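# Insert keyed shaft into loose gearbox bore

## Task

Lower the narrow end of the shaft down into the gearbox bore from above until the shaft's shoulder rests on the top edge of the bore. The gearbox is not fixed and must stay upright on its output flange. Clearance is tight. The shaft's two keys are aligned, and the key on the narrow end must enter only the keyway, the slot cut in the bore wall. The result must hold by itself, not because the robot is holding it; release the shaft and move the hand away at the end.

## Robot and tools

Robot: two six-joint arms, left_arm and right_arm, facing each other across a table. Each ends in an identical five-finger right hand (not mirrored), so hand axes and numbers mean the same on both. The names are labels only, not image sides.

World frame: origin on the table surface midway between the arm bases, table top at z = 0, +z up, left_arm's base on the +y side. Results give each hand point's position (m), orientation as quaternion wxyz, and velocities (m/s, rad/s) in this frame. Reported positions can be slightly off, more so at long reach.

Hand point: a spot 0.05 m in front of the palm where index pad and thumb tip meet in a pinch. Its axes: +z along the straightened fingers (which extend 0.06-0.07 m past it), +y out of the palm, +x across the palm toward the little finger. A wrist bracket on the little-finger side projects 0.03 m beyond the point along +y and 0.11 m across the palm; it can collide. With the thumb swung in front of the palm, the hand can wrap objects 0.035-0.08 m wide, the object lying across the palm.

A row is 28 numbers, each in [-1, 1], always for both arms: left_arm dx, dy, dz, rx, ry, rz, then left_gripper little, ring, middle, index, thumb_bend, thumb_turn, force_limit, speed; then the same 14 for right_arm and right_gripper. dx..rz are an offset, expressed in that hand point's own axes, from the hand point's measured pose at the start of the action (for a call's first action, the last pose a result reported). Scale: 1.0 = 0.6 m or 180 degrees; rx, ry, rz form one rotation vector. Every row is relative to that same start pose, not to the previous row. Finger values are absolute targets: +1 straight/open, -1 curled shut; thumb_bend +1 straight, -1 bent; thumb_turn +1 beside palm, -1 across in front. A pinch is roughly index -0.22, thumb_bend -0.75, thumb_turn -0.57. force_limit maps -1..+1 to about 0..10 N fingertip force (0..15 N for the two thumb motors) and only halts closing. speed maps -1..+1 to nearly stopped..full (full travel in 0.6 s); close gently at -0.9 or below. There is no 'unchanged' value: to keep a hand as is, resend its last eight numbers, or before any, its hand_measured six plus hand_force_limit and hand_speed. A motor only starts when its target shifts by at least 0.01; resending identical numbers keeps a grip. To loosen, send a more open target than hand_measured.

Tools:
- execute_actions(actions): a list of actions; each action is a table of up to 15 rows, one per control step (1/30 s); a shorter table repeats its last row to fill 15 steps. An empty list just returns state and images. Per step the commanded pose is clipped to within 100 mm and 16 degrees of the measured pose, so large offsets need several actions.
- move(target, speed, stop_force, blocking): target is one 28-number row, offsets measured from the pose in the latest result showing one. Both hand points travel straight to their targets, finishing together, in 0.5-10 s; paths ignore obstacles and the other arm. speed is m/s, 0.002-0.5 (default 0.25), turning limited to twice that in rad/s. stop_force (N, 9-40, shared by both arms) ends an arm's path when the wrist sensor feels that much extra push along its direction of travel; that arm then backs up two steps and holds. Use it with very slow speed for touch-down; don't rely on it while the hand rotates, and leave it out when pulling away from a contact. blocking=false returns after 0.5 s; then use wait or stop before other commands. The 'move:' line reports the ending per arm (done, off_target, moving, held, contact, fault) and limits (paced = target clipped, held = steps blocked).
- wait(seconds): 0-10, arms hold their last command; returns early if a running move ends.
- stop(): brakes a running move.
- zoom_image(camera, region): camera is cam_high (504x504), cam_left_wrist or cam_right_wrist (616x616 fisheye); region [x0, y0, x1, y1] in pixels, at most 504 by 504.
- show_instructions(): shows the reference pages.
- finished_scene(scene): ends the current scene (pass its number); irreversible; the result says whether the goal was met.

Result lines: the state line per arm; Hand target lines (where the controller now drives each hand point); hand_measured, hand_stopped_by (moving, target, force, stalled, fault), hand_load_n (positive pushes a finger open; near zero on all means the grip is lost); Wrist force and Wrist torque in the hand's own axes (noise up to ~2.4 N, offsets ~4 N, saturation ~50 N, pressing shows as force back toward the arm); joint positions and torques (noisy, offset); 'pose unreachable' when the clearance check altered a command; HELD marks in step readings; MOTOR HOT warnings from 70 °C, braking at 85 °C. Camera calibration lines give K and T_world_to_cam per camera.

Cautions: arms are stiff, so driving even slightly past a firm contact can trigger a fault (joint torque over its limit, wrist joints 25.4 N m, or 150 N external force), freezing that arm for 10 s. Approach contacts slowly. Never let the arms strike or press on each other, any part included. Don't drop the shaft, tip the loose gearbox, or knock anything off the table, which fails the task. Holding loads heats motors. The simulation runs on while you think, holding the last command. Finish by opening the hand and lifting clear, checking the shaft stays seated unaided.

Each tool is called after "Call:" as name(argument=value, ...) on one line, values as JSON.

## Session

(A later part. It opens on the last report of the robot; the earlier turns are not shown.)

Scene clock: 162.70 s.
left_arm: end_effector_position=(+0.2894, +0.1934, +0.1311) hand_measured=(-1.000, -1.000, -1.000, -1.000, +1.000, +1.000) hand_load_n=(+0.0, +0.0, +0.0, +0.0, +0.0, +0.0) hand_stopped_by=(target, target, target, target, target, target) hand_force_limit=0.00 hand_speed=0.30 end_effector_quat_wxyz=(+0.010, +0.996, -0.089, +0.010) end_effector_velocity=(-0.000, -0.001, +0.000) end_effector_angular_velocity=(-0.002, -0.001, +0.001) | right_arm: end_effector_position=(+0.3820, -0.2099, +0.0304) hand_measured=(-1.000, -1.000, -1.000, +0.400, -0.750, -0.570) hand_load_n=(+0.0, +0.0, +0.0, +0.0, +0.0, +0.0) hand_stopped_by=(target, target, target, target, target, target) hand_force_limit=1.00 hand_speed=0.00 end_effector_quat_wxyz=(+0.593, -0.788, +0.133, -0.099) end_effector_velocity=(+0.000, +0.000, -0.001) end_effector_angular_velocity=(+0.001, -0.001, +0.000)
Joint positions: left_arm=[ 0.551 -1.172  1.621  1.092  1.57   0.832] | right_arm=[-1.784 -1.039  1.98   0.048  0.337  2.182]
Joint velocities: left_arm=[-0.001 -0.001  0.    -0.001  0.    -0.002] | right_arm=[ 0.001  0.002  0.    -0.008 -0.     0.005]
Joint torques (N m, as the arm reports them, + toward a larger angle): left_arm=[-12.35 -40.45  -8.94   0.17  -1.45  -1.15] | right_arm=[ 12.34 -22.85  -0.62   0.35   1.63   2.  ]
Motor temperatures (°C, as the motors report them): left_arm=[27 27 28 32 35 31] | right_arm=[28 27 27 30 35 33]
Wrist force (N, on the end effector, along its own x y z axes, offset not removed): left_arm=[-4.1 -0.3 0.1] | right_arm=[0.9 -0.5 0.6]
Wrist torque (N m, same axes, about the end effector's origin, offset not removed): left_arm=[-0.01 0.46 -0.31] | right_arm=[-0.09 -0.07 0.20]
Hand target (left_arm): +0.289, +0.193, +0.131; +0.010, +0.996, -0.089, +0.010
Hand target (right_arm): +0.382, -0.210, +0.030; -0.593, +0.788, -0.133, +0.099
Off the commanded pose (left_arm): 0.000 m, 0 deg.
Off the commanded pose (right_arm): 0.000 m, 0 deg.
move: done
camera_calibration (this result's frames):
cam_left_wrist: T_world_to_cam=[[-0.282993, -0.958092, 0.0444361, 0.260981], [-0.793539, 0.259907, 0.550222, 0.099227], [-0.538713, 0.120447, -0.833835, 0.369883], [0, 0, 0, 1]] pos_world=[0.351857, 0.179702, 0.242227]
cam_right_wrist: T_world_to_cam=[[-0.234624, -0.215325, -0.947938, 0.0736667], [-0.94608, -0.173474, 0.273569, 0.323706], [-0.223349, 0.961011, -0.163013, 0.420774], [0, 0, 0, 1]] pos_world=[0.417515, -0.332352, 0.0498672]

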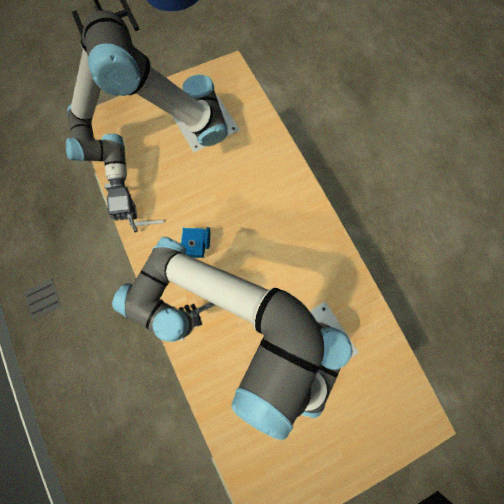

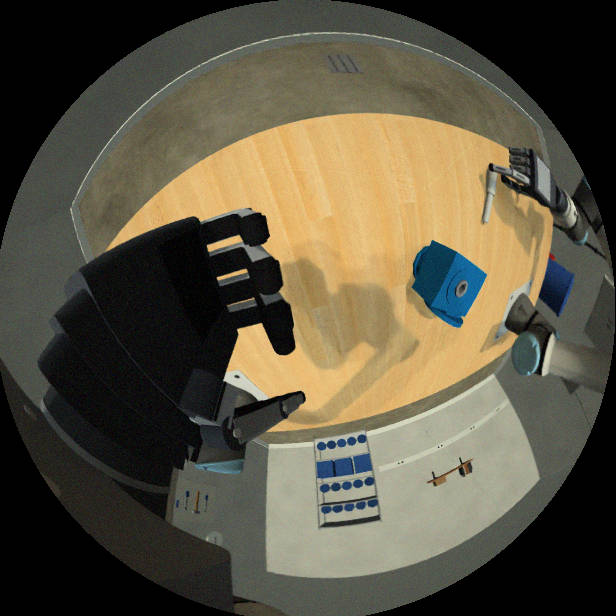

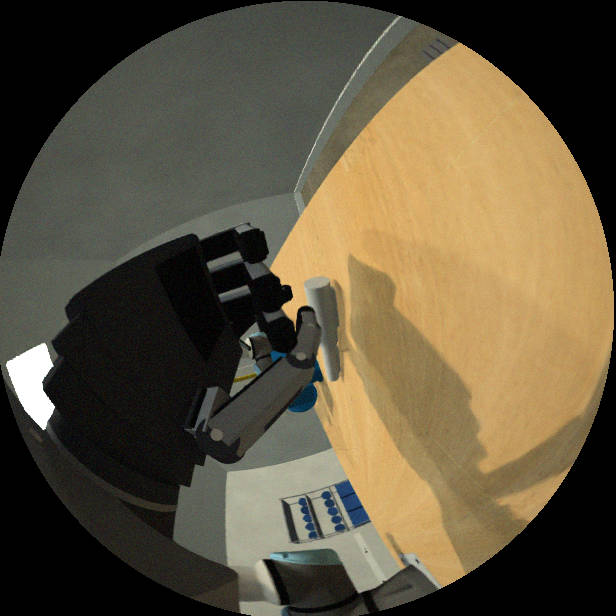

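Call:
move(target=[0,0,0,0,0,0,-1,-1,-1,-1,1,1,0,0.3,-0.013,0.0145,0.011,0,0,0,-1,-1,-1,0.4,-0.75,-0.57,1,0], speed=0.04)

Call:
move(target=[0,0,0,0,0,0,-1,-1,-1,-1,1,1,0,0.3,0,0.0155,0.0045,0,0,0,-1,-1,-1,0.4,-0.75,-0.57,1,0], speed=0.02, stop_force=12)

Call:
move(target=[0,0,0,0,0,0,-1,-1,-1,-1,1,1,0,0.3,0,0,0,0,0,0,-1,-1,-1,-0.3,-0.75,-0.57,1,-0.8])

Call:
zoom_image(camera="cam_high", region=[90,180,180,250])

Scene clock: 163.80 s.
left_arm: end_effector_position=(+0.2894, +0.1934, +0.1311) hand_measured=(-1.000, -1.000, -1.000, -1.000, +1.000, +1.000) hand_load_n=(+0.0, +0.0, +0.0, +0.0, +0.0, +0.0) hand_stopped_by=(target, target, target, target, target, target) hand_force_limit=0.00 hand_speed=0.30 end_effector_quat_wxyz=(+0.010, +0.996, -0.089, +0.010) end_effector_velocity=(+0.000, -0.000, -0.000) end_effector_angular_velocity=(+0.000, -0.001, -0.001) | right_arm: end_effector_position=(+0.3760, -0.2037, +0.0202) hand_measured=(-1.000, -1.000, -1.000, +0.400, -0.750, -0.570) hand_load_n=(+0.0, +0.0, +0.0, +0.0, +0.0, +0.0) hand_stopped_by=(target, target, target, target, target, target) hand_force_limit=1.00 hand_speed=0.00 end_effector_quat_wxyz=(+0.593, -0.788, +0.133, -0.099) end_effector_velocity=(-0.000, +0.001, -0.001) end_effector_angular_velocity=(+0.001, -0.002, -0.001)
Joint positions: left_arm=[ 0.551 -1.172  1.621  1.092  1.57   0.832] | right_arm=[-1.77  -1.034  2.001 -0.013  0.345  2.219]
Joint velocities: left_arm=[-0.     0.    -0.    -0.001 -0.001  0.   ] | right_arm=[ 0.001 -0.     0.003 -0.011  0.     0.007]
Joint torques (N m, as the arm reports them, + toward a larger angle): left_arm=[-11.54 -40.19  -8.87   0.23  -1.51  -1.33] | right_arm=[ 12.19 -23.27  -0.28   0.36   1.52   1.88]
Motor temperatures (°C, as the motors report them): left_arm=[27 27 28 32 35 31] | right_arm=[28 27 27 30 35 33]
Wrist force (N, on the end effector, along its own x y z axes, offset not removed): left_arm=[-1.5 -2.1 1.4] | right_arm=[-2.6 -0.5 3.7]
Wrist torque (N m, same axes, about the end effector's origin, offset not removed): left_arm=[-0.30 -0.03 0.03] | right_arm=[-0.33 0.31 0.11]
Hand target (left_arm): +0.289, +0.193, +0.131; +0.010, +0.996, -0.089, +0.010
Hand target (right_arm): +0.376, -0.204, +0.020; -0.593, +0.788, -0.133, +0.099
Off the commanded pose (left_arm): 0.000 m, 0 deg.
Off the commanded pose (right_arm): 0.000 m, 0 deg.
move: done
camera_calibration (this result's frames):
cam_left_wrist: T_world_to_cam=[[-0.282993, -0.958092, 0.0444362, 0.260981], [-0.793539, 0.259908, 0.550222, 0.0992269], [-0.538713, 0.120447, -0.833835, 0.369883], [0, 0, 0, 1]] pos_world=[0.351857, 0.179702, 0.242227]
cam_right_wrist: T_world_to_cam=[[-0.234634, -0.215401, -0.947918, 0.0639828], [-0.946052, -0.173558, 0.273611, 0.321805], [-0.223455, 0.960979, -0.163058, 0.411837], [0, 0, 0, 1]] pos_world=[0.411484, -0.326133, 0.0397544]

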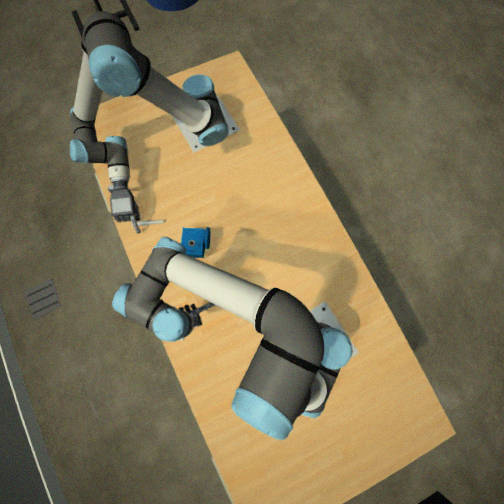

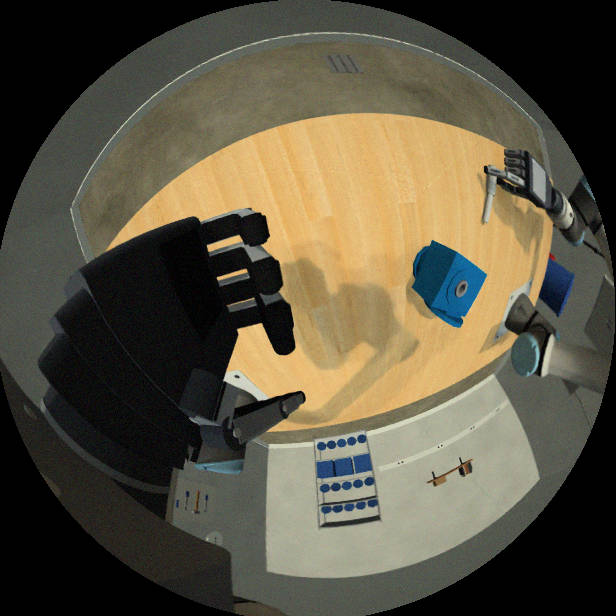

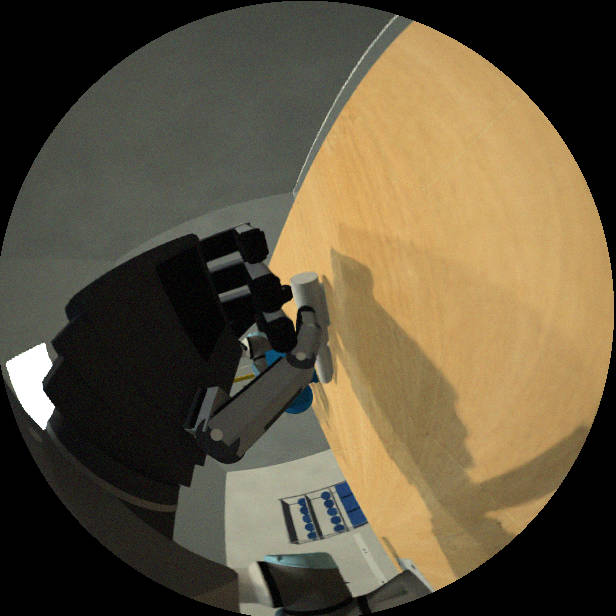

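Scene clock: 164.53 s.
left_arm: end_effector_position=(+0.2894, +0.1934, +0.1311) hand_measured=(-1.000, -1.000, -1.000, -1.000, +1.000, +1.000) hand_load_n=(+0.0, +0.0, +0.0, +0.0, +0.0, +0.0) hand_stopped_by=(target, target, target, target, target, target) hand_force_limit=0.00 hand_speed=0.30 end_effector_quat_wxyz=(+0.010, +0.996, -0.089, +0.010) end_effector_velocity=(+0.000, -0.000, +0.000) end_effector_angular_velocity=(-0.001, -0.001, +0.000) | right_arm: end_effector_position=(+0.3760, -0.2037, +0.0107) hand_measured=(-1.000, -1.000, -1.000, +0.400, -0.750, -0.570) hand_load_n=(+0.0, +0.0, +0.0, +0.0, +0.0, +0.0) hand_stopped_by=(target, target, target, target, target, target) hand_force_limit=1.00 hand_speed=0.00 end_effector_quat_wxyz=(+0.593, -0.788, +0.133, -0.099) end_effector_velocity=(-0.000, -0.000, -0.002) end_effector_angular_velocity=(-0.001, +0.003, -0.002)
Joint positions: left_arm=[ 0.551 -1.172  1.621  1.092  1.57   0.832] | right_arm=[-1.77  -1.013  2.004 -0.036  0.345  2.218]
Joint velocities: left_arm=[-0.    -0.001  0.    -0.001 -0.    -0.001] | right_arm=[-0.     0.003  0.001 -0.003  0.001  0.002]
Joint torques (N m, as the arm reports them, + toward a larger angle): left_arm=[-11.96 -40.77  -8.64   0.21  -1.54  -1.19] | right_arm=[  8.92 -23.3    0.13   0.33   0.57   1.99]
Motor temperatures (°C, as the motors report them): left_arm=[27 27 28 32 35 31] | right_arm=[28 27 27 30 35 33]
Wrist force (N, on the end effector, along its own x y z axes, offset not removed): left_arm=[-3.2 2.0 1.4] | right_arm=[0.1 -0.3 1.4]
Wrist torque (N m, same axes, about the end effector's origin, offset not removed): left_arm=[0.20 0.40 -0.02] | right_arm=[-0.22 0.17 0.19]
Hand target (left_arm): +0.289, +0.193, +0.131; +0.010, +0.996, -0.089, +0.010
Hand target (right_arm): +0.376, -0.204, +0.011; -0.593, +0.788, -0.133, +0.099
Off the commanded pose (left_arm): 0.000 m, 0 deg.
Off the commanded pose (right_arm): 0.000 m, 0 deg.
move: done
camera_calibration (this result's frames):
cam_left_wrist: T_world_to_cam=[[-0.282993, -0.958092, 0.044436, 0.260981], [-0.793539, 0.259907, 0.550222, 0.0992269], [-0.538713, 0.120447, -0.833835, 0.369883], [0, 0, 0, 1]] pos_world=[0.351857, 0.179702, 0.242227]
cam_right_wrist: T_world_to_cam=[[-0.234482, -0.215483, -0.947937, 0.0548404], [-0.946082, -0.173596, 0.273484, 0.324445], [-0.22349, 0.960953, -0.163159, 0.410276], [0, 0, 0, 1]] pos_world=[0.411503, -0.326116, 0.0301947]

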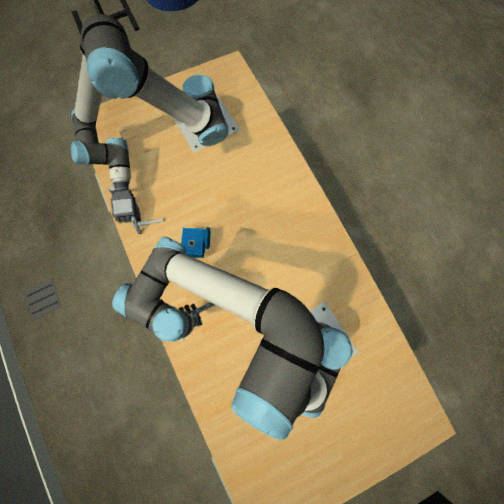

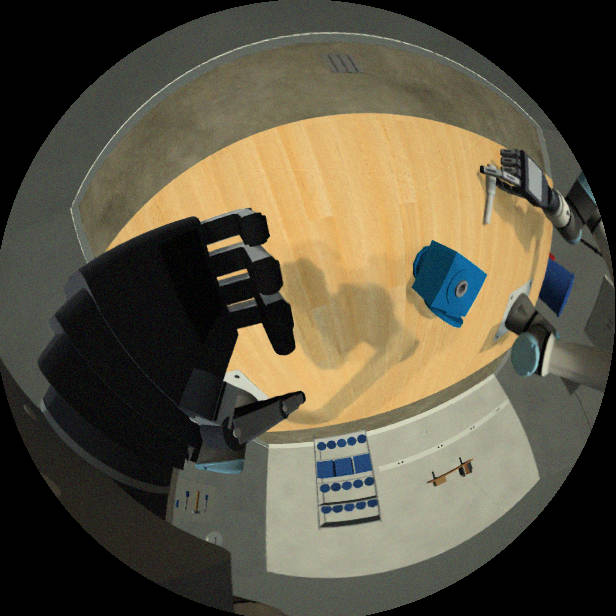

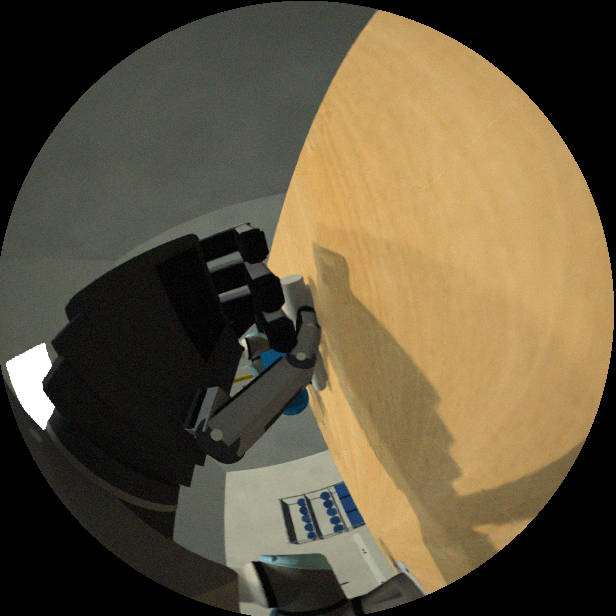

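Scene clock: 165.80 s.
left_arm: end_effector_position=(+0.2894, +0.1934, +0.1311) hand_measured=(-1.000, -1.000, -1.000, -1.000, +1.000, +1.000) hand_load_n=(+0.0, +0.0, +0.0, +0.0, +0.0, +0.0) hand_stopped_by=(target, target, target, target, target, target) hand_force_limit=0.00 hand_speed=0.30 end_effector_quat_wxyz=(+0.010, +0.996, -0.089, +0.010) end_effector_velocity=(-0.000, -0.000, +0.001) end_effector_angular_velocity=(-0.001, -0.000, +0.001) | right_arm: end_effector_position=(+0.3760, -0.2037, +0.0107) hand_measured=(-1.000, -1.000, -1.000, +0.072, -0.746, -0.570) hand_load_n=(+0.0, +0.0, +0.0, +10.5, +6.0, +0.5) hand_stopped_by=(target, target, target, force, target, target) hand_force_limit=1.00 hand_speed=-0.80 end_effector_quat_wxyz=(+0.593, -0.788, +0.133, -0.099) end_effector_velocity=(+0.000, -0.000, -0.000) end_effector_angular_velocity=(-0.001, -0.000, -0.001)
Joint positions: left_arm=[ 0.551 -1.172  1.621  1.092  1.57   0.832] | right_arm=[-1.77  -1.013  2.004 -0.036  0.345  2.218]
Joint velocities: left_arm=[-0.    -0.002 -0.     0.001  0.    -0.002] | right_arm=[-0.     0.     0.    -0.     0.001 -0.   ]
Joint torques (N m, as the arm reports them, + toward a larger angle): left_arm=[-11.8  -40.11  -8.31   0.26  -1.42  -1.15] | right_arm=[  8.61 -35.41  -5.2    3.17   0.49  -1.65]
Motor temperatures (°C, as the motors report them): left_arm=[27 27 28 32 35 31] | right_arm=[28 27 27 30 35 33]
Wrist force (N, on the end effector, along its own x y z axes, offset not removed): left_arm=[-3.3 -2.4 -1.4] | right_arm=[-0.4 -4.8 0.0]
Wrist torque (N m, same axes, about the end effector's origin, offset not removed): left_arm=[-0.22 0.46 -0.30] | right_arm=[-0.64 0.32 0.13]
Hand target (left_arm): +0.289, +0.193, +0.131; +0.010, +0.996, -0.089, +0.010
Hand target (right_arm): +0.376, -0.204, +0.011; -0.593, +0.788, -0.133, +0.099
Off the commanded pose (left_arm): 0.000 m, 0 deg.
Off the commanded pose (right_arm): 0.000 m, 0 deg.
move: done
camera_calibration (this result's frames):
cam_left_wrist: T_world_to_cam=[[-0.282992, -0.958092, 0.0444359, 0.260981], [-0.793539, 0.259907, 0.550222, 0.099227], [-0.538713, 0.120447, -0.833835, 0.369883], [0, 0, 0, 1]] pos_world=[0.351857, 0.179703, 0.242227]
cam_right_wrist: T_world_to_cam=[[-0.234488, -0.215482, -0.947936, 0.0548436], [-0.94608, -0.173596, 0.27349, 0.324438], [-0.223491, 0.960954, -0.163157, 0.410274], [0, 0, 0, 1]] pos_world=[0.411497, -0.326115, 0.0301969]

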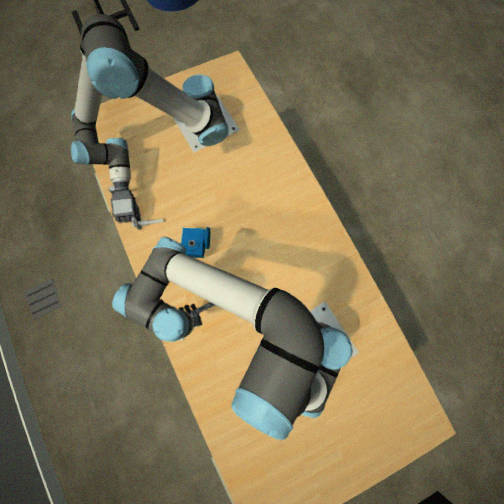

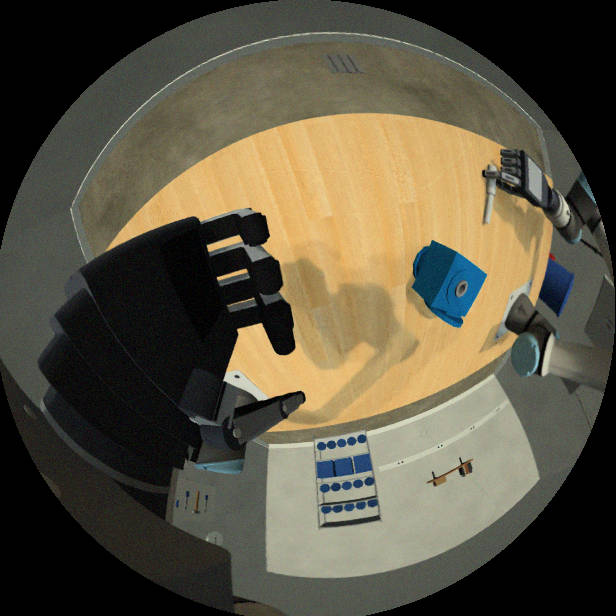

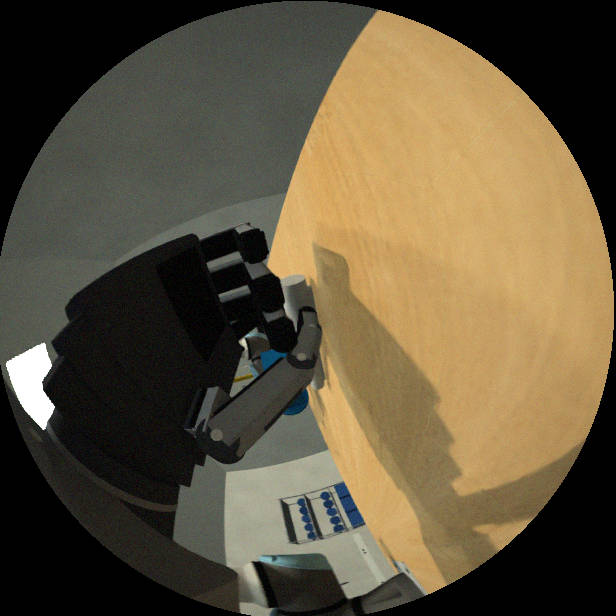

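Region (90, 180, 180, 250) of cam_high's 504x504 image, scaled by 5.600, with more detail than that image has.

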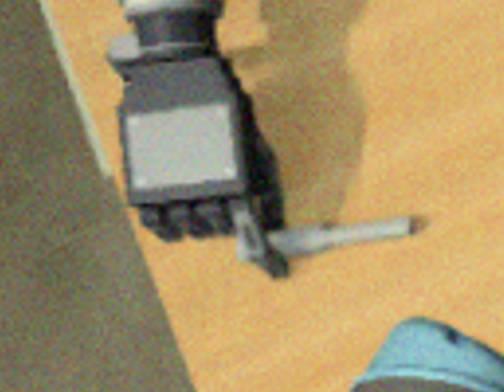

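Lift 1.5 mm, re-close, inward lift with roll.

Call:
move(target=[0,0,0,0,0,0,-1,-1,-1,-1,1,1,0,0.3,0,-0.0025,-0.0007,0,0,0,-1,-1,-1,-0.3,-0.75,-0.57,1,-0.8], speed=0.01)

Call:
move(target=[0,0,0,0,0,0,-1,-1,-1,-1,1,1,0,0.3,0,0,0,0,0,0,-1,-1,-1,-0.33,-0.75,-0.57,1,-0.8])

Call:
move(target=[0,0,0,0,0,0,-1,-1,-1,-1,1,1,0,0.3,-0.06,-0.085,-0.024,0,0,-0.167,-1,-1,-1,-0.33,-0.75,-0.57,1,-0.8], speed=0.12)

Scene clock: 166.63 s.
left_arm: end_effector_position=(+0.2894, +0.1934, +0.1311) hand_measured=(-1.000, -1.000, -1.000, -1.000, +1.000, +1.000) hand_load_n=(+0.0, +0.0, +0.0, +0.0, +0.0, +0.0) hand_stopped_by=(target, target, target, target, target, target) hand_force_limit=0.00 hand_speed=0.30 end_effector_quat_wxyz=(+0.010, +0.996, -0.089, +0.010) end_effector_velocity=(-0.000, -0.000, +0.001) end_effector_angular_velocity=(-0.002, -0.001, -0.002) | right_arm: end_effector_position=(+0.3760, -0.2037, +0.0122) hand_measured=(-1.000, -1.000, -1.000, +0.072, -0.746, -0.570) hand_load_n=(+0.0, +0.0, +0.0, +9.5, +7.5, +0.5) hand_stopped_by=(target, target, target, force, target, target) hand_force_limit=1.00 hand_speed=-0.80 end_effector_quat_wxyz=(+0.593, -0.788, +0.133, -0.099) end_effector_velocity=(+0.000, +0.000, +0.000) end_effector_angular_velocity=(-0.000, -0.000, -0.000)
Joint positions: left_arm=[ 0.551 -1.172  1.621  1.092  1.57   0.832] | right_arm=[-1.77  -1.017  2.003 -0.032  0.345  2.219]
Joint velocities: left_arm=[-0.001 -0.002  0.001 -0.002  0.001  0.001] | right_arm=[ 0.    -0.001 -0.     0.     0.     0.   ]
Joint torques (N m, as the arm reports them, + toward a larger angle): left_arm=[-11.84 -40.73  -8.91   0.22  -1.45  -1.19] | right_arm=[ 12.18 -37.78 -21.38   3.4    1.24   1.93]
Motor temperatures (°C, as the motors report them): left_arm=[27 27 28 32 35 31] | right_arm=[28 27 27 30 35 33]
Wrist force (N, on the end effector, along its own x y z axes, offset not removed): left_arm=[-1.6 -2.6 1.2] | right_arm=[-1.2 1.4 -0.9]
Wrist torque (N m, same axes, about the end effector's origin, offset not removed): left_arm=[-0.43 0.17 -0.10] | right_arm=[0.07 0.37 -0.05]
Hand target (left_arm): +0.289, +0.193, +0.131; +0.010, +0.996, -0.089, +0.010
Hand target (right_arm): +0.376, -0.204, +0.012; -0.593, +0.788, -0.133, +0.099
Off the commanded pose (left_arm): 0.000 m, 0 deg.
Off the commanded pose (right_arm): 0.000 m, 0 deg.
move: done
camera_calibration (this result's frames):
cam_left_wrist: T_world_to_cam=[[-0.282992, -0.958092, 0.044436, 0.260981], [-0.793539, 0.259907, 0.550222, 0.099227], [-0.538713, 0.120447, -0.833835, 0.369883], [0, 0, 0, 1]] pos_world=[0.351857, 0.179702, 0.242227]
cam_right_wrist: T_world_to_cam=[[-0.234492, -0.215467, -0.947939, 0.056297], [-0.946083, -0.173584, 0.273488, 0.324025], [-0.223475, 0.960959, -0.163146, 0.410517], [0, 0, 0, 1]] pos_world=[0.411496, -0.326115, 0.0317232]

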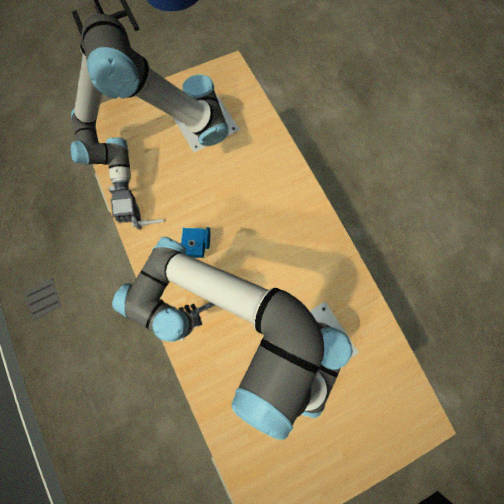

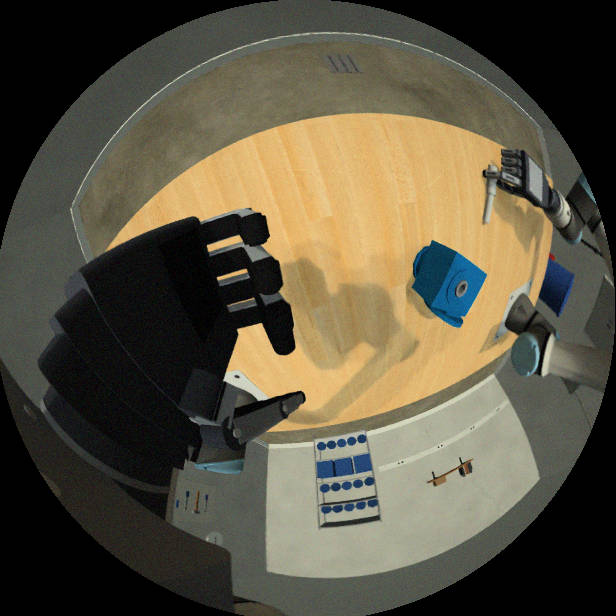

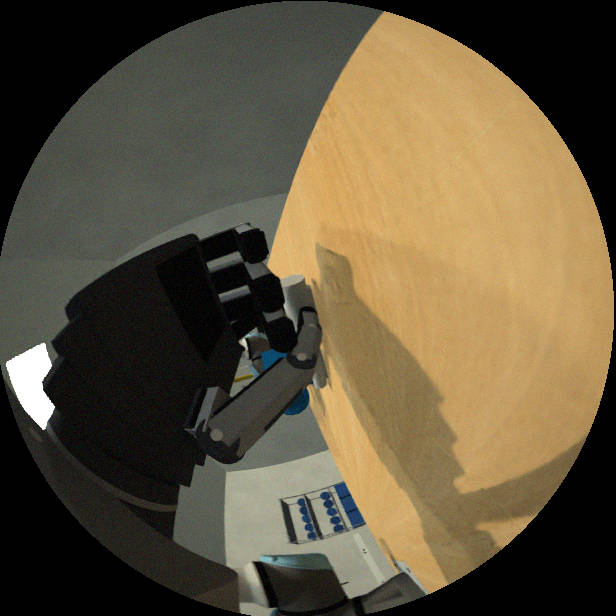

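Scene clock: 167.13 s.
left_arm: end_effector_position=(+0.2894, +0.1934, +0.1311) hand_measured=(-1.000, -1.000, -1.000, -1.000, +1.000, +1.000) hand_load_n=(+0.0, +0.0, +0.0, +0.0, +0.0, +0.0) hand_stopped_by=(target, target, target, target, target, target) hand_force_limit=0.00 hand_speed=0.30 end_effector_quat_wxyz=(+0.010, +0.996, -0.089, +0.010) end_effector_velocity=(-0.000, -0.000, -0.000) end_effector_angular_velocity=(-0.000, +0.002, +0.001) | right_arm: end_effector_position=(+0.3760, -0.2037, +0.0122) hand_measured=(-1.000, -1.000, -1.000, +0.068, -0.746, -0.570) hand_load_n=(+0.0, +0.0, +0.0, +10.5, +8.0, +0.0) hand_stopped_by=(target, target, target, force, target, target) hand_force_limit=1.00 hand_speed=-0.80 end_effector_quat_wxyz=(+0.593, -0.788, +0.133, -0.099) end_effector_velocity=(+0.000, +0.000, +0.000) end_effector_angular_velocity=(+0.001, -0.001, +0.000)
Joint positions: left_arm=[ 0.551 -1.172  1.621  1.092  1.57   0.832] | right_arm=[-1.77  -1.017  2.003 -0.032  0.345  2.219]
Joint velocities: left_arm=[-0.     0.     0.001  0.     0.002 -0.001] | right_arm=[-0.    -0.    -0.     0.    -0.001 -0.   ]
Joint torques (N m, as the arm reports them, + toward a larger angle): left_arm=[-11.98 -39.95  -8.62   0.3   -1.53  -1.2 ] | right_arm=[ 11.79 -32.91 -19.26   1.94   1.13   1.58]
Motor temperatures (°C, as the motors report them): left_arm=[27 27 28 32 35 31] | right_arm=[28 27 27 30 35 33]
Wrist force (N, on the end effector, along its own x y z axes, offset not removed): left_arm=[-4.7 1.5 -1.2] | right_arm=[-2.2 -1.0 1.1]
Wrist torque (N m, same axes, about the end effector's origin, offset not removed): left_arm=[0.46 0.68 -0.25] | right_arm=[-0.42 0.42 0.00]
Hand target (left_arm): +0.289, +0.193, +0.131; +0.010, +0.996, -0.089, +0.010
Hand target (right_arm): +0.376, -0.204, +0.012; -0.593, +0.788, -0.133, +0.099
Off the commanded pose (left_arm): 0.000 m, 0 deg.
Off the commanded pose (right_arm): 0.000 m, 0 deg.
move: done
camera_calibration (this result's frames):
cam_left_wrist: T_world_to_cam=[[-0.282992, -0.958092, 0.0444359, 0.260981], [-0.793539, 0.259907, 0.550222, 0.099227], [-0.538713, 0.120447, -0.833835, 0.369883], [0, 0, 0, 1]] pos_world=[0.351857, 0.179702, 0.242227]
cam_right_wrist: T_world_to_cam=[[-0.234496, -0.215465, -0.947938, 0.0563134], [-0.946082, -0.173581, 0.273492, 0.324024], [-0.223472, 0.96096, -0.163143, 0.41052], [0, 0, 0, 1]] pos_world=[0.411499, -0.326116, 0.0317373]

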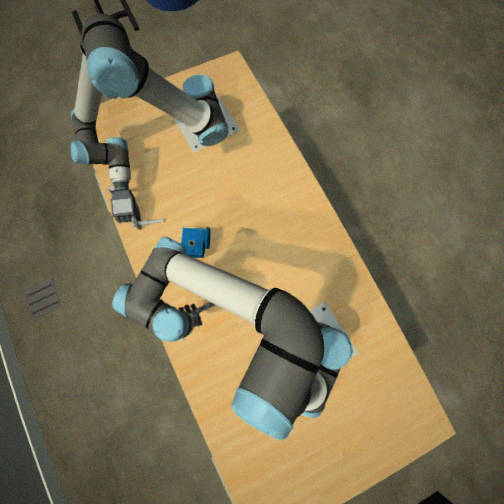

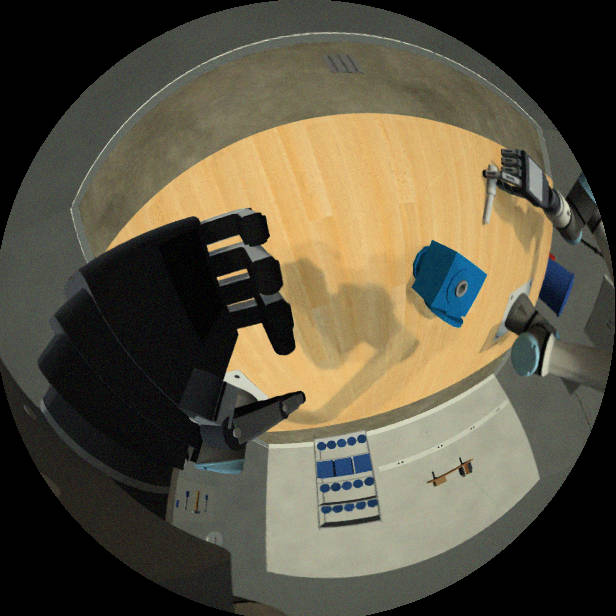

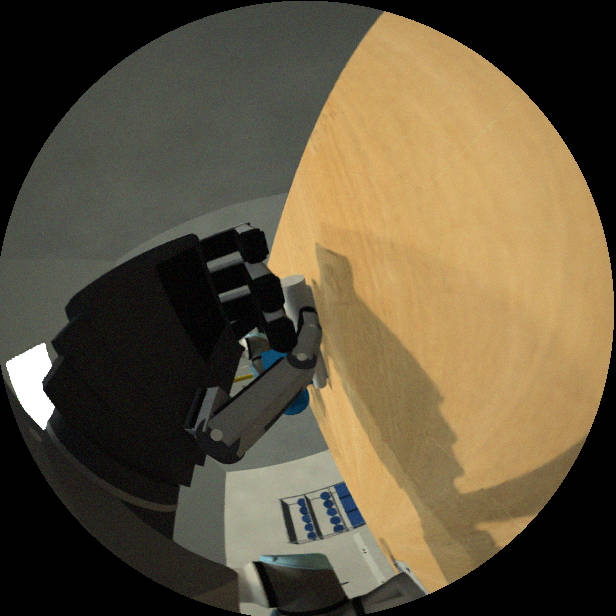

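Scene clock: 169.70 s.
left_arm: end_effector_position=(+0.2894, +0.1934, +0.1311) hand_measured=(-1.000, -1.000, -1.000, -1.000, +1.000, +1.000) hand_load_n=(+0.0, +0.0, +0.0, +0.0, +0.0, +0.0) hand_stopped_by=(target, target, target, target, target, target) hand_force_limit=0.00 hand_speed=0.30 end_effector_quat_wxyz=(+0.010, +0.996, -0.089, +0.010) end_effector_velocity=(+0.001, -0.001, +0.001) end_effector_angular_velocity=(-0.003, -0.002, -0.000) | right_arm: end_effector_position=(+0.3420, -0.1917, +0.0651) hand_measured=(-1.000, -1.000, -1.000, +0.068, -0.746, -0.570) hand_load_n=(+0.0, +0.0, +0.0, +10.5, +8.0, +0.0) hand_stopped_by=(target, target, target, force, target, target) hand_force_limit=1.00 hand_speed=-0.80 end_effector_quat_wxyz=(-0.547, +0.795, +0.076, +0.249) end_effector_velocity=(-0.000, -0.000, +0.001) end_effector_angular_velocity=(-0.003, -0.005, +0.002)
Joint positions: left_arm=[ 0.551 -1.172  1.621  1.092  1.57   0.832] | right_arm=[-1.713 -1.275  2.159 -0.046  0.381  1.818]
Joint velocities: left_arm=[ 0.001 -0.001 -0.002 -0.001  0.     0.001] | right_arm=[ 0.    -0.003  0.001  0.003  0.001 -0.007]
Joint torques (N m, as the arm reports them, + toward a larger angle): left_arm=[-11.73 -40.51  -8.25   0.16  -1.47  -1.24] | right_arm=[ 12.15 -29.41  -2.98   3.07   1.37  -1.53]
Motor temperatures (°C, as the motors report them): left_arm=[27 27 28 32 35 31] | right_arm=[28 27 27 30 35 33]
Wrist force (N, on the end effector, along its own x y z axes, offset not removed): left_arm=[-0.9 1.7 0.4] | right_arm=[-5.6 1.3 3.6]
Wrist torque (N m, same axes, about the end effector's origin, offset not removed): left_arm=[0.30 -0.03 -0.04] | right_arm=[-0.20 0.74 -0.13]
Hand target (left_arm): +0.289, +0.193, +0.131; +0.010, +0.996, -0.089, +0.010
Hand target (right_arm): +0.342, -0.192, +0.065; -0.547, +0.795, +0.076, +0.249
Off the commanded pose (left_arm): 0.000 m, 0 deg.
Off the commanded pose (right_arm): 0.000 m, 0 deg.
move: done
camera_calibration (this result's frames):
cam_left_wrist: T_world_to_cam=[[-0.282992, -0.958092, 0.044436, 0.260981], [-0.793539, 0.259907, 0.550222, 0.0992269], [-0.538713, 0.120447, -0.833835, 0.369883], [0, 0, 0, 1]] pos_world=[0.351857, 0.179702, 0.242227]
cam_right_wrist: T_world_to_cam=[[0.257494, -0.368642, -0.893196, -0.100142], [-0.941718, -0.302829, -0.146498, 0.280604], [-0.21648, 0.878861, -0.425134, 0.39893], [0, 0, 0, 1]] pos_world=[0.376396, -0.302546, 0.12126]

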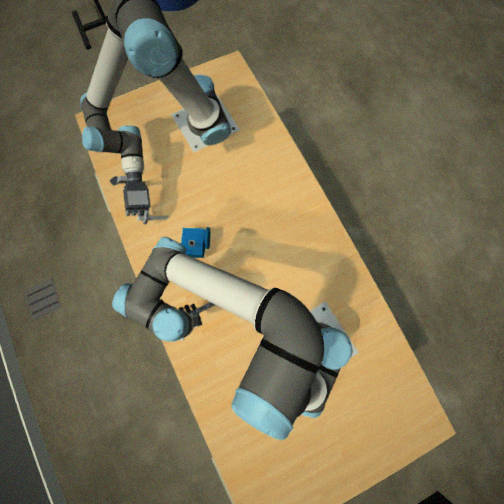

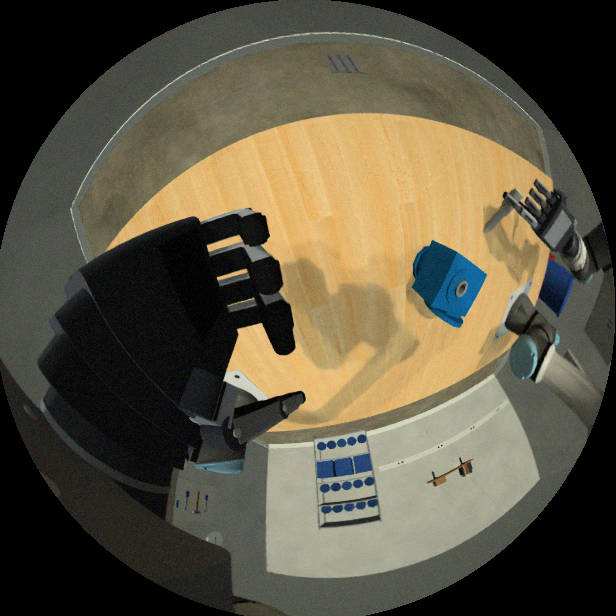

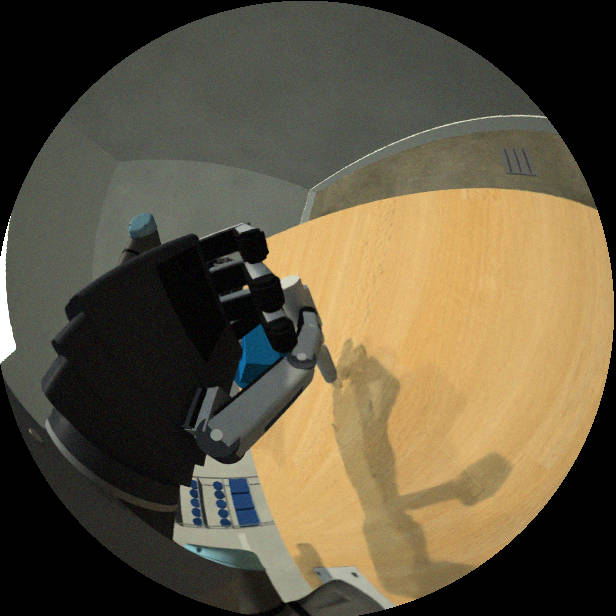

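Call:
move(target=[0,0,0,0,0,0,-1,-1,-1,-1,1,1,0,0.3,-0.023,-0.299,0.015,0,0,-0.3,-1,-1,-1,-0.33,-0.75,-0.57,1,-0.8], speed=0.18)

Scene clock: 172.90 s.
left_arm: end_effector_position=(+0.2894, +0.1934, +0.1311) hand_measured=(-1.000, -1.000, -1.000, -1.000, +1.000, +1.000) hand_load_n=(+0.0, +0.0, +0.0, +0.0, +0.0, +0.0) hand_stopped_by=(target, target, target, target, target, target) hand_force_limit=0.00 hand_speed=0.30 end_effector_quat_wxyz=(+0.010, +0.996, -0.089, +0.010) end_effector_velocity=(-0.000, +0.001, -0.001) end_effector_angular_velocity=(+0.003, +0.002, +0.001) | right_arm: end_effector_position=(+0.2621, -0.1115, +0.2049) hand_measured=(-1.000, -1.000, -1.000, +0.068, -0.746, -0.570) hand_load_n=(+0.0, +0.0, +0.0, +11.0, +7.0, +0.5) hand_stopped_by=(target, target, target, force, target, target) hand_force_limit=1.00 hand_speed=-0.80 end_effector_quat_wxyz=(-0.375, +0.674, +0.429, +0.470) end_effector_velocity=(-0.001, +0.001, +0.001) end_effector_angular_velocity=(-0.002, -0.005, +0.002)
Joint positions: left_arm=[ 0.551 -1.172  1.621  1.092  1.57   0.832] | right_arm=[-1.308 -1.75   2.228 -0.042  0.715  1.339]
Joint velocities: left_arm=[ 0.001  0.001  0.002  0.001 -0.    -0.   ] | right_arm=[ 0.003 -0.001 -0.001  0.001  0.002 -0.005]
Joint torques (N m, as the arm reports them, + toward a larger angle): left_arm=[-11.74 -40.74  -8.43   0.29  -1.44  -1.11] | right_arm=[ 11.16 -17.19 -32.39   0.93   2.13  -1.84]
Motor temperatures (°C, as the motors report them): left_arm=[27 27 28 32 35 31] | right_arm=[28 27 27 30 35 33]
Wrist force (N, on the end effector, along its own x y z axes, offset not removed): left_arm=[-3.1 0.1 2.5] | right_arm=[-3.5 1.0 1.7]
Wrist torque (N m, same axes, about the end effector's origin, offset not removed): left_arm=[-0.09 0.23 -0.11] | right_arm=[0.08 0.33 0.03]
Hand target (left_arm): +0.289, +0.193, +0.131; +0.010, +0.996, -0.089, +0.010
Hand target (right_arm): +0.262, -0.111, +0.205; -0.375, +0.674, +0.429, +0.470
Off the commanded pose (left_arm): 0.000 m, 0 deg.
Off the commanded pose (right_arm): 0.001 m, 0 deg.
move: done
camera_calibration (this result's frames):
cam_left_wrist: T_world_to_cam=[[-0.282992, -0.958092, 0.044436, 0.260981], [-0.793539, 0.259907, 0.550222, 0.099227], [-0.538713, 0.120447, -0.833835, 0.369883], [0, 0, 0, 1]] pos_world=[0.351857, 0.179703, 0.242227]
cam_right_wrist: T_world_to_cam=[[0.88923, -0.388439, -0.241631, -0.226384], [-0.446849, -0.624438, -0.640627, 0.185777], [0.0979612, 0.677637, -0.728842, 0.328017], [0, 0, 0, 1]] pos_world=[0.252188, -0.194206, 0.303385]

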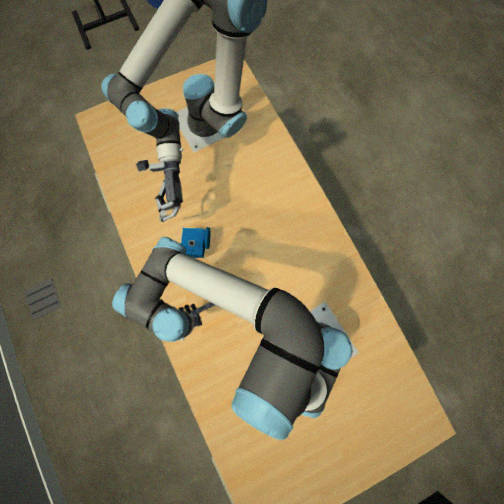

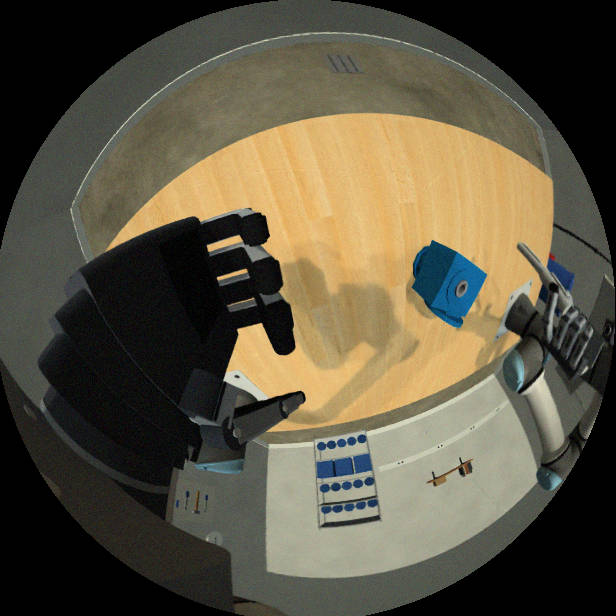

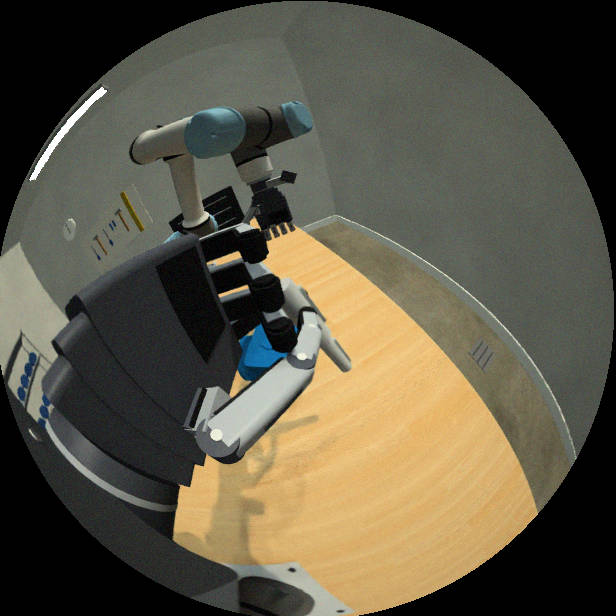

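Call:
move(target=[0,0,0,0,0,0,-1,-1,-1,-1,1,1,0,0.3,0.023,-0.122,0.126,0.12,0.066,0.044,-1,-1,-1,-0.33,-0.75,-0.57,1,-0.8], speed=0.12)

Call:
zoom_image(camera="cam_left_wrist", region=[420,230,580,390])

Call:
zoom_image(camera="cam_right_wrist", region=[260,260,420,420])

Scene clock: 175.47 s.
left_arm: end_effector_position=(+0.2894, +0.1934, +0.1311) hand_measured=(-1.000, -1.000, -1.000, -1.000, +1.000, +1.000) hand_load_n=(+0.0, +0.0, +0.0, +0.0, +0.0, +0.0) hand_stopped_by=(target, target, target, target, target, target) hand_force_limit=0.00 hand_speed=0.30 end_effector_quat_wxyz=(+0.010, +0.996, -0.089, +0.010) end_effector_velocity=(+0.001, -0.000, -0.000) end_effector_angular_velocity=(-0.000, -0.001, +0.001) | right_arm: end_effector_position=(+0.2203, -0.0140, +0.2045) hand_measured=(-1.000, -1.000, -1.000, +0.068, -0.746, -0.570) hand_load_n=(+0.0, +0.0, +0.0, +10.5, +7.0, +0.5) hand_stopped_by=(target, target, target, force, target, target) hand_force_limit=1.00 hand_speed=-0.80 end_effector_quat_wxyz=(-0.567, +0.569, +0.421, +0.422) end_effector_velocity=(-0.001, +0.001, -0.000) end_effector_angular_velocity=(+0.007, +0.002, +0.002)
Joint positions: left_arm=[ 0.551 -1.172  1.621  1.092  1.57   0.832] | right_arm=[-1.199 -1.607  2.252 -0.642  0.445  1.862]
Joint velocities: left_arm=[ 0.     0.    -0.    -0.001 -0.001 -0.001] | right_arm=[ 0.001  0.001  0.006 -0.024 -0.001  0.018]
Joint torques (N m, as the arm reports them, + toward a larger angle): left_arm=[-12.34 -40.88  -9.28   0.3   -1.52  -1.19] | right_arm=[11.73 -7.87 -8.7  -2.57 -3.    1.89]
Motor temperatures (°C, as the motors report them): left_arm=[27 27 28 32 35 31] | right_arm=[28 27 27 30 35 33]
Wrist force (N, on the end effector, along its own x y z axes, offset not removed): left_arm=[-3.1 -2.3 -0.2] | right_arm=[-3.5 -0.1 1.5]
Wrist torque (N m, same axes, about the end effector's origin, offset not removed): left_arm=[-0.23 0.44 -0.43] | right_arm=[-0.30 0.20 -0.04]
Hand target (left_arm): +0.289, +0.193, +0.131; +0.010, +0.996, -0.089, +0.010
Hand target (right_arm): +0.220, -0.014, +0.204; +0.567, -0.568, -0.421, -0.422
Off the commanded pose (left_arm): 0.000 m, 0 deg.
Off the commanded pose (right_arm): 0.000 m, 0 deg.
move: done
camera_calibration (this result's frames):
cam_left_wrist: T_world_to_cam=[[-0.282992, -0.958092, 0.0444359, 0.260981], [-0.793539, 0.259907, 0.550223, 0.0992269], [-0.538713, 0.120447, -0.833835, 0.369883], [0, 0, 0, 1]] pos_world=[0.351857, 0.179702, 0.242227]
cam_right_wrist: T_world_to_cam=[[0.903144, -0.00950829, -0.429232, -0.110898], [-0.368479, -0.530268, -0.76357, 0.23689], [-0.220348, 0.847777, -0.482412, 0.287879], [0, 0, 0, 1]] pos_world=[0.25088, -0.119496, 0.272157]

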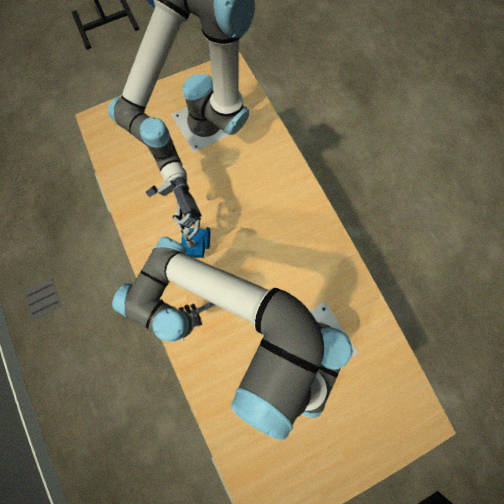

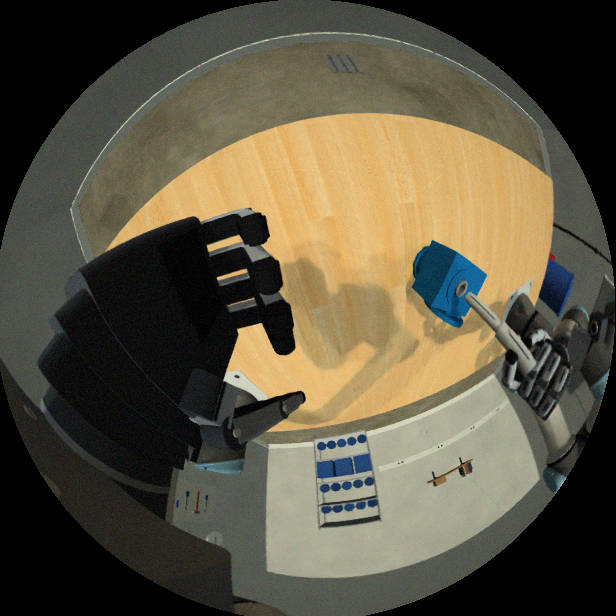

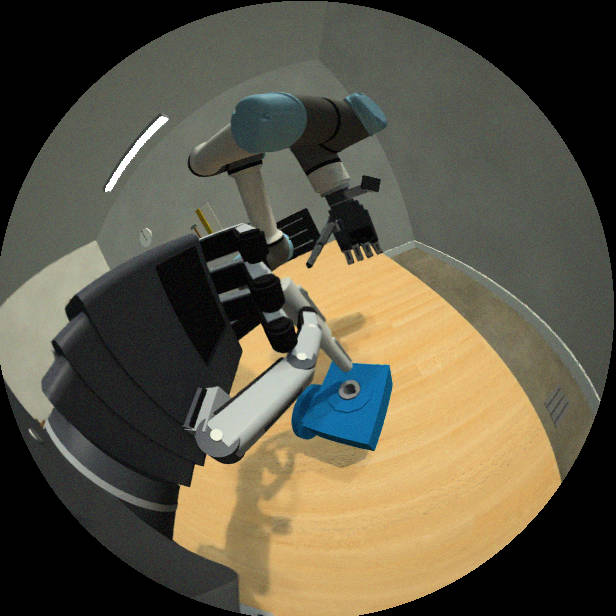

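Region (420, 230, 580, 390) of cam_left_wrist's 616x616 image, scaled by 3.150, with more detail than that image has.

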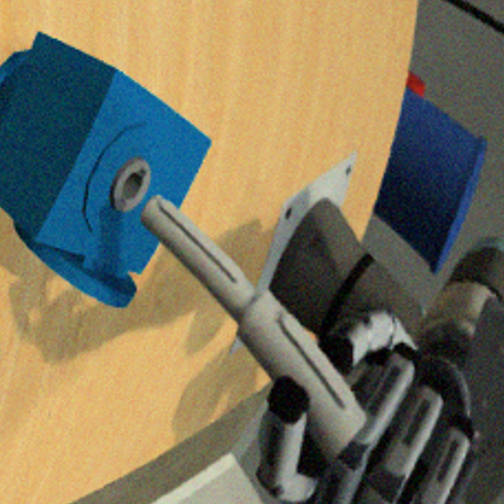

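Region (260, 260, 420, 420) of cam_right_wrist's 616x616 image, scaled by 3.150, with more detail than that image has.

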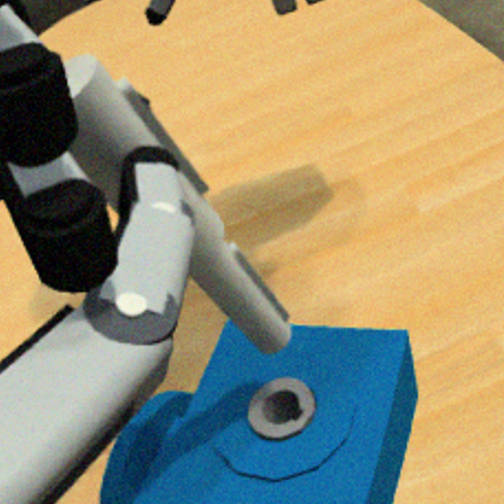

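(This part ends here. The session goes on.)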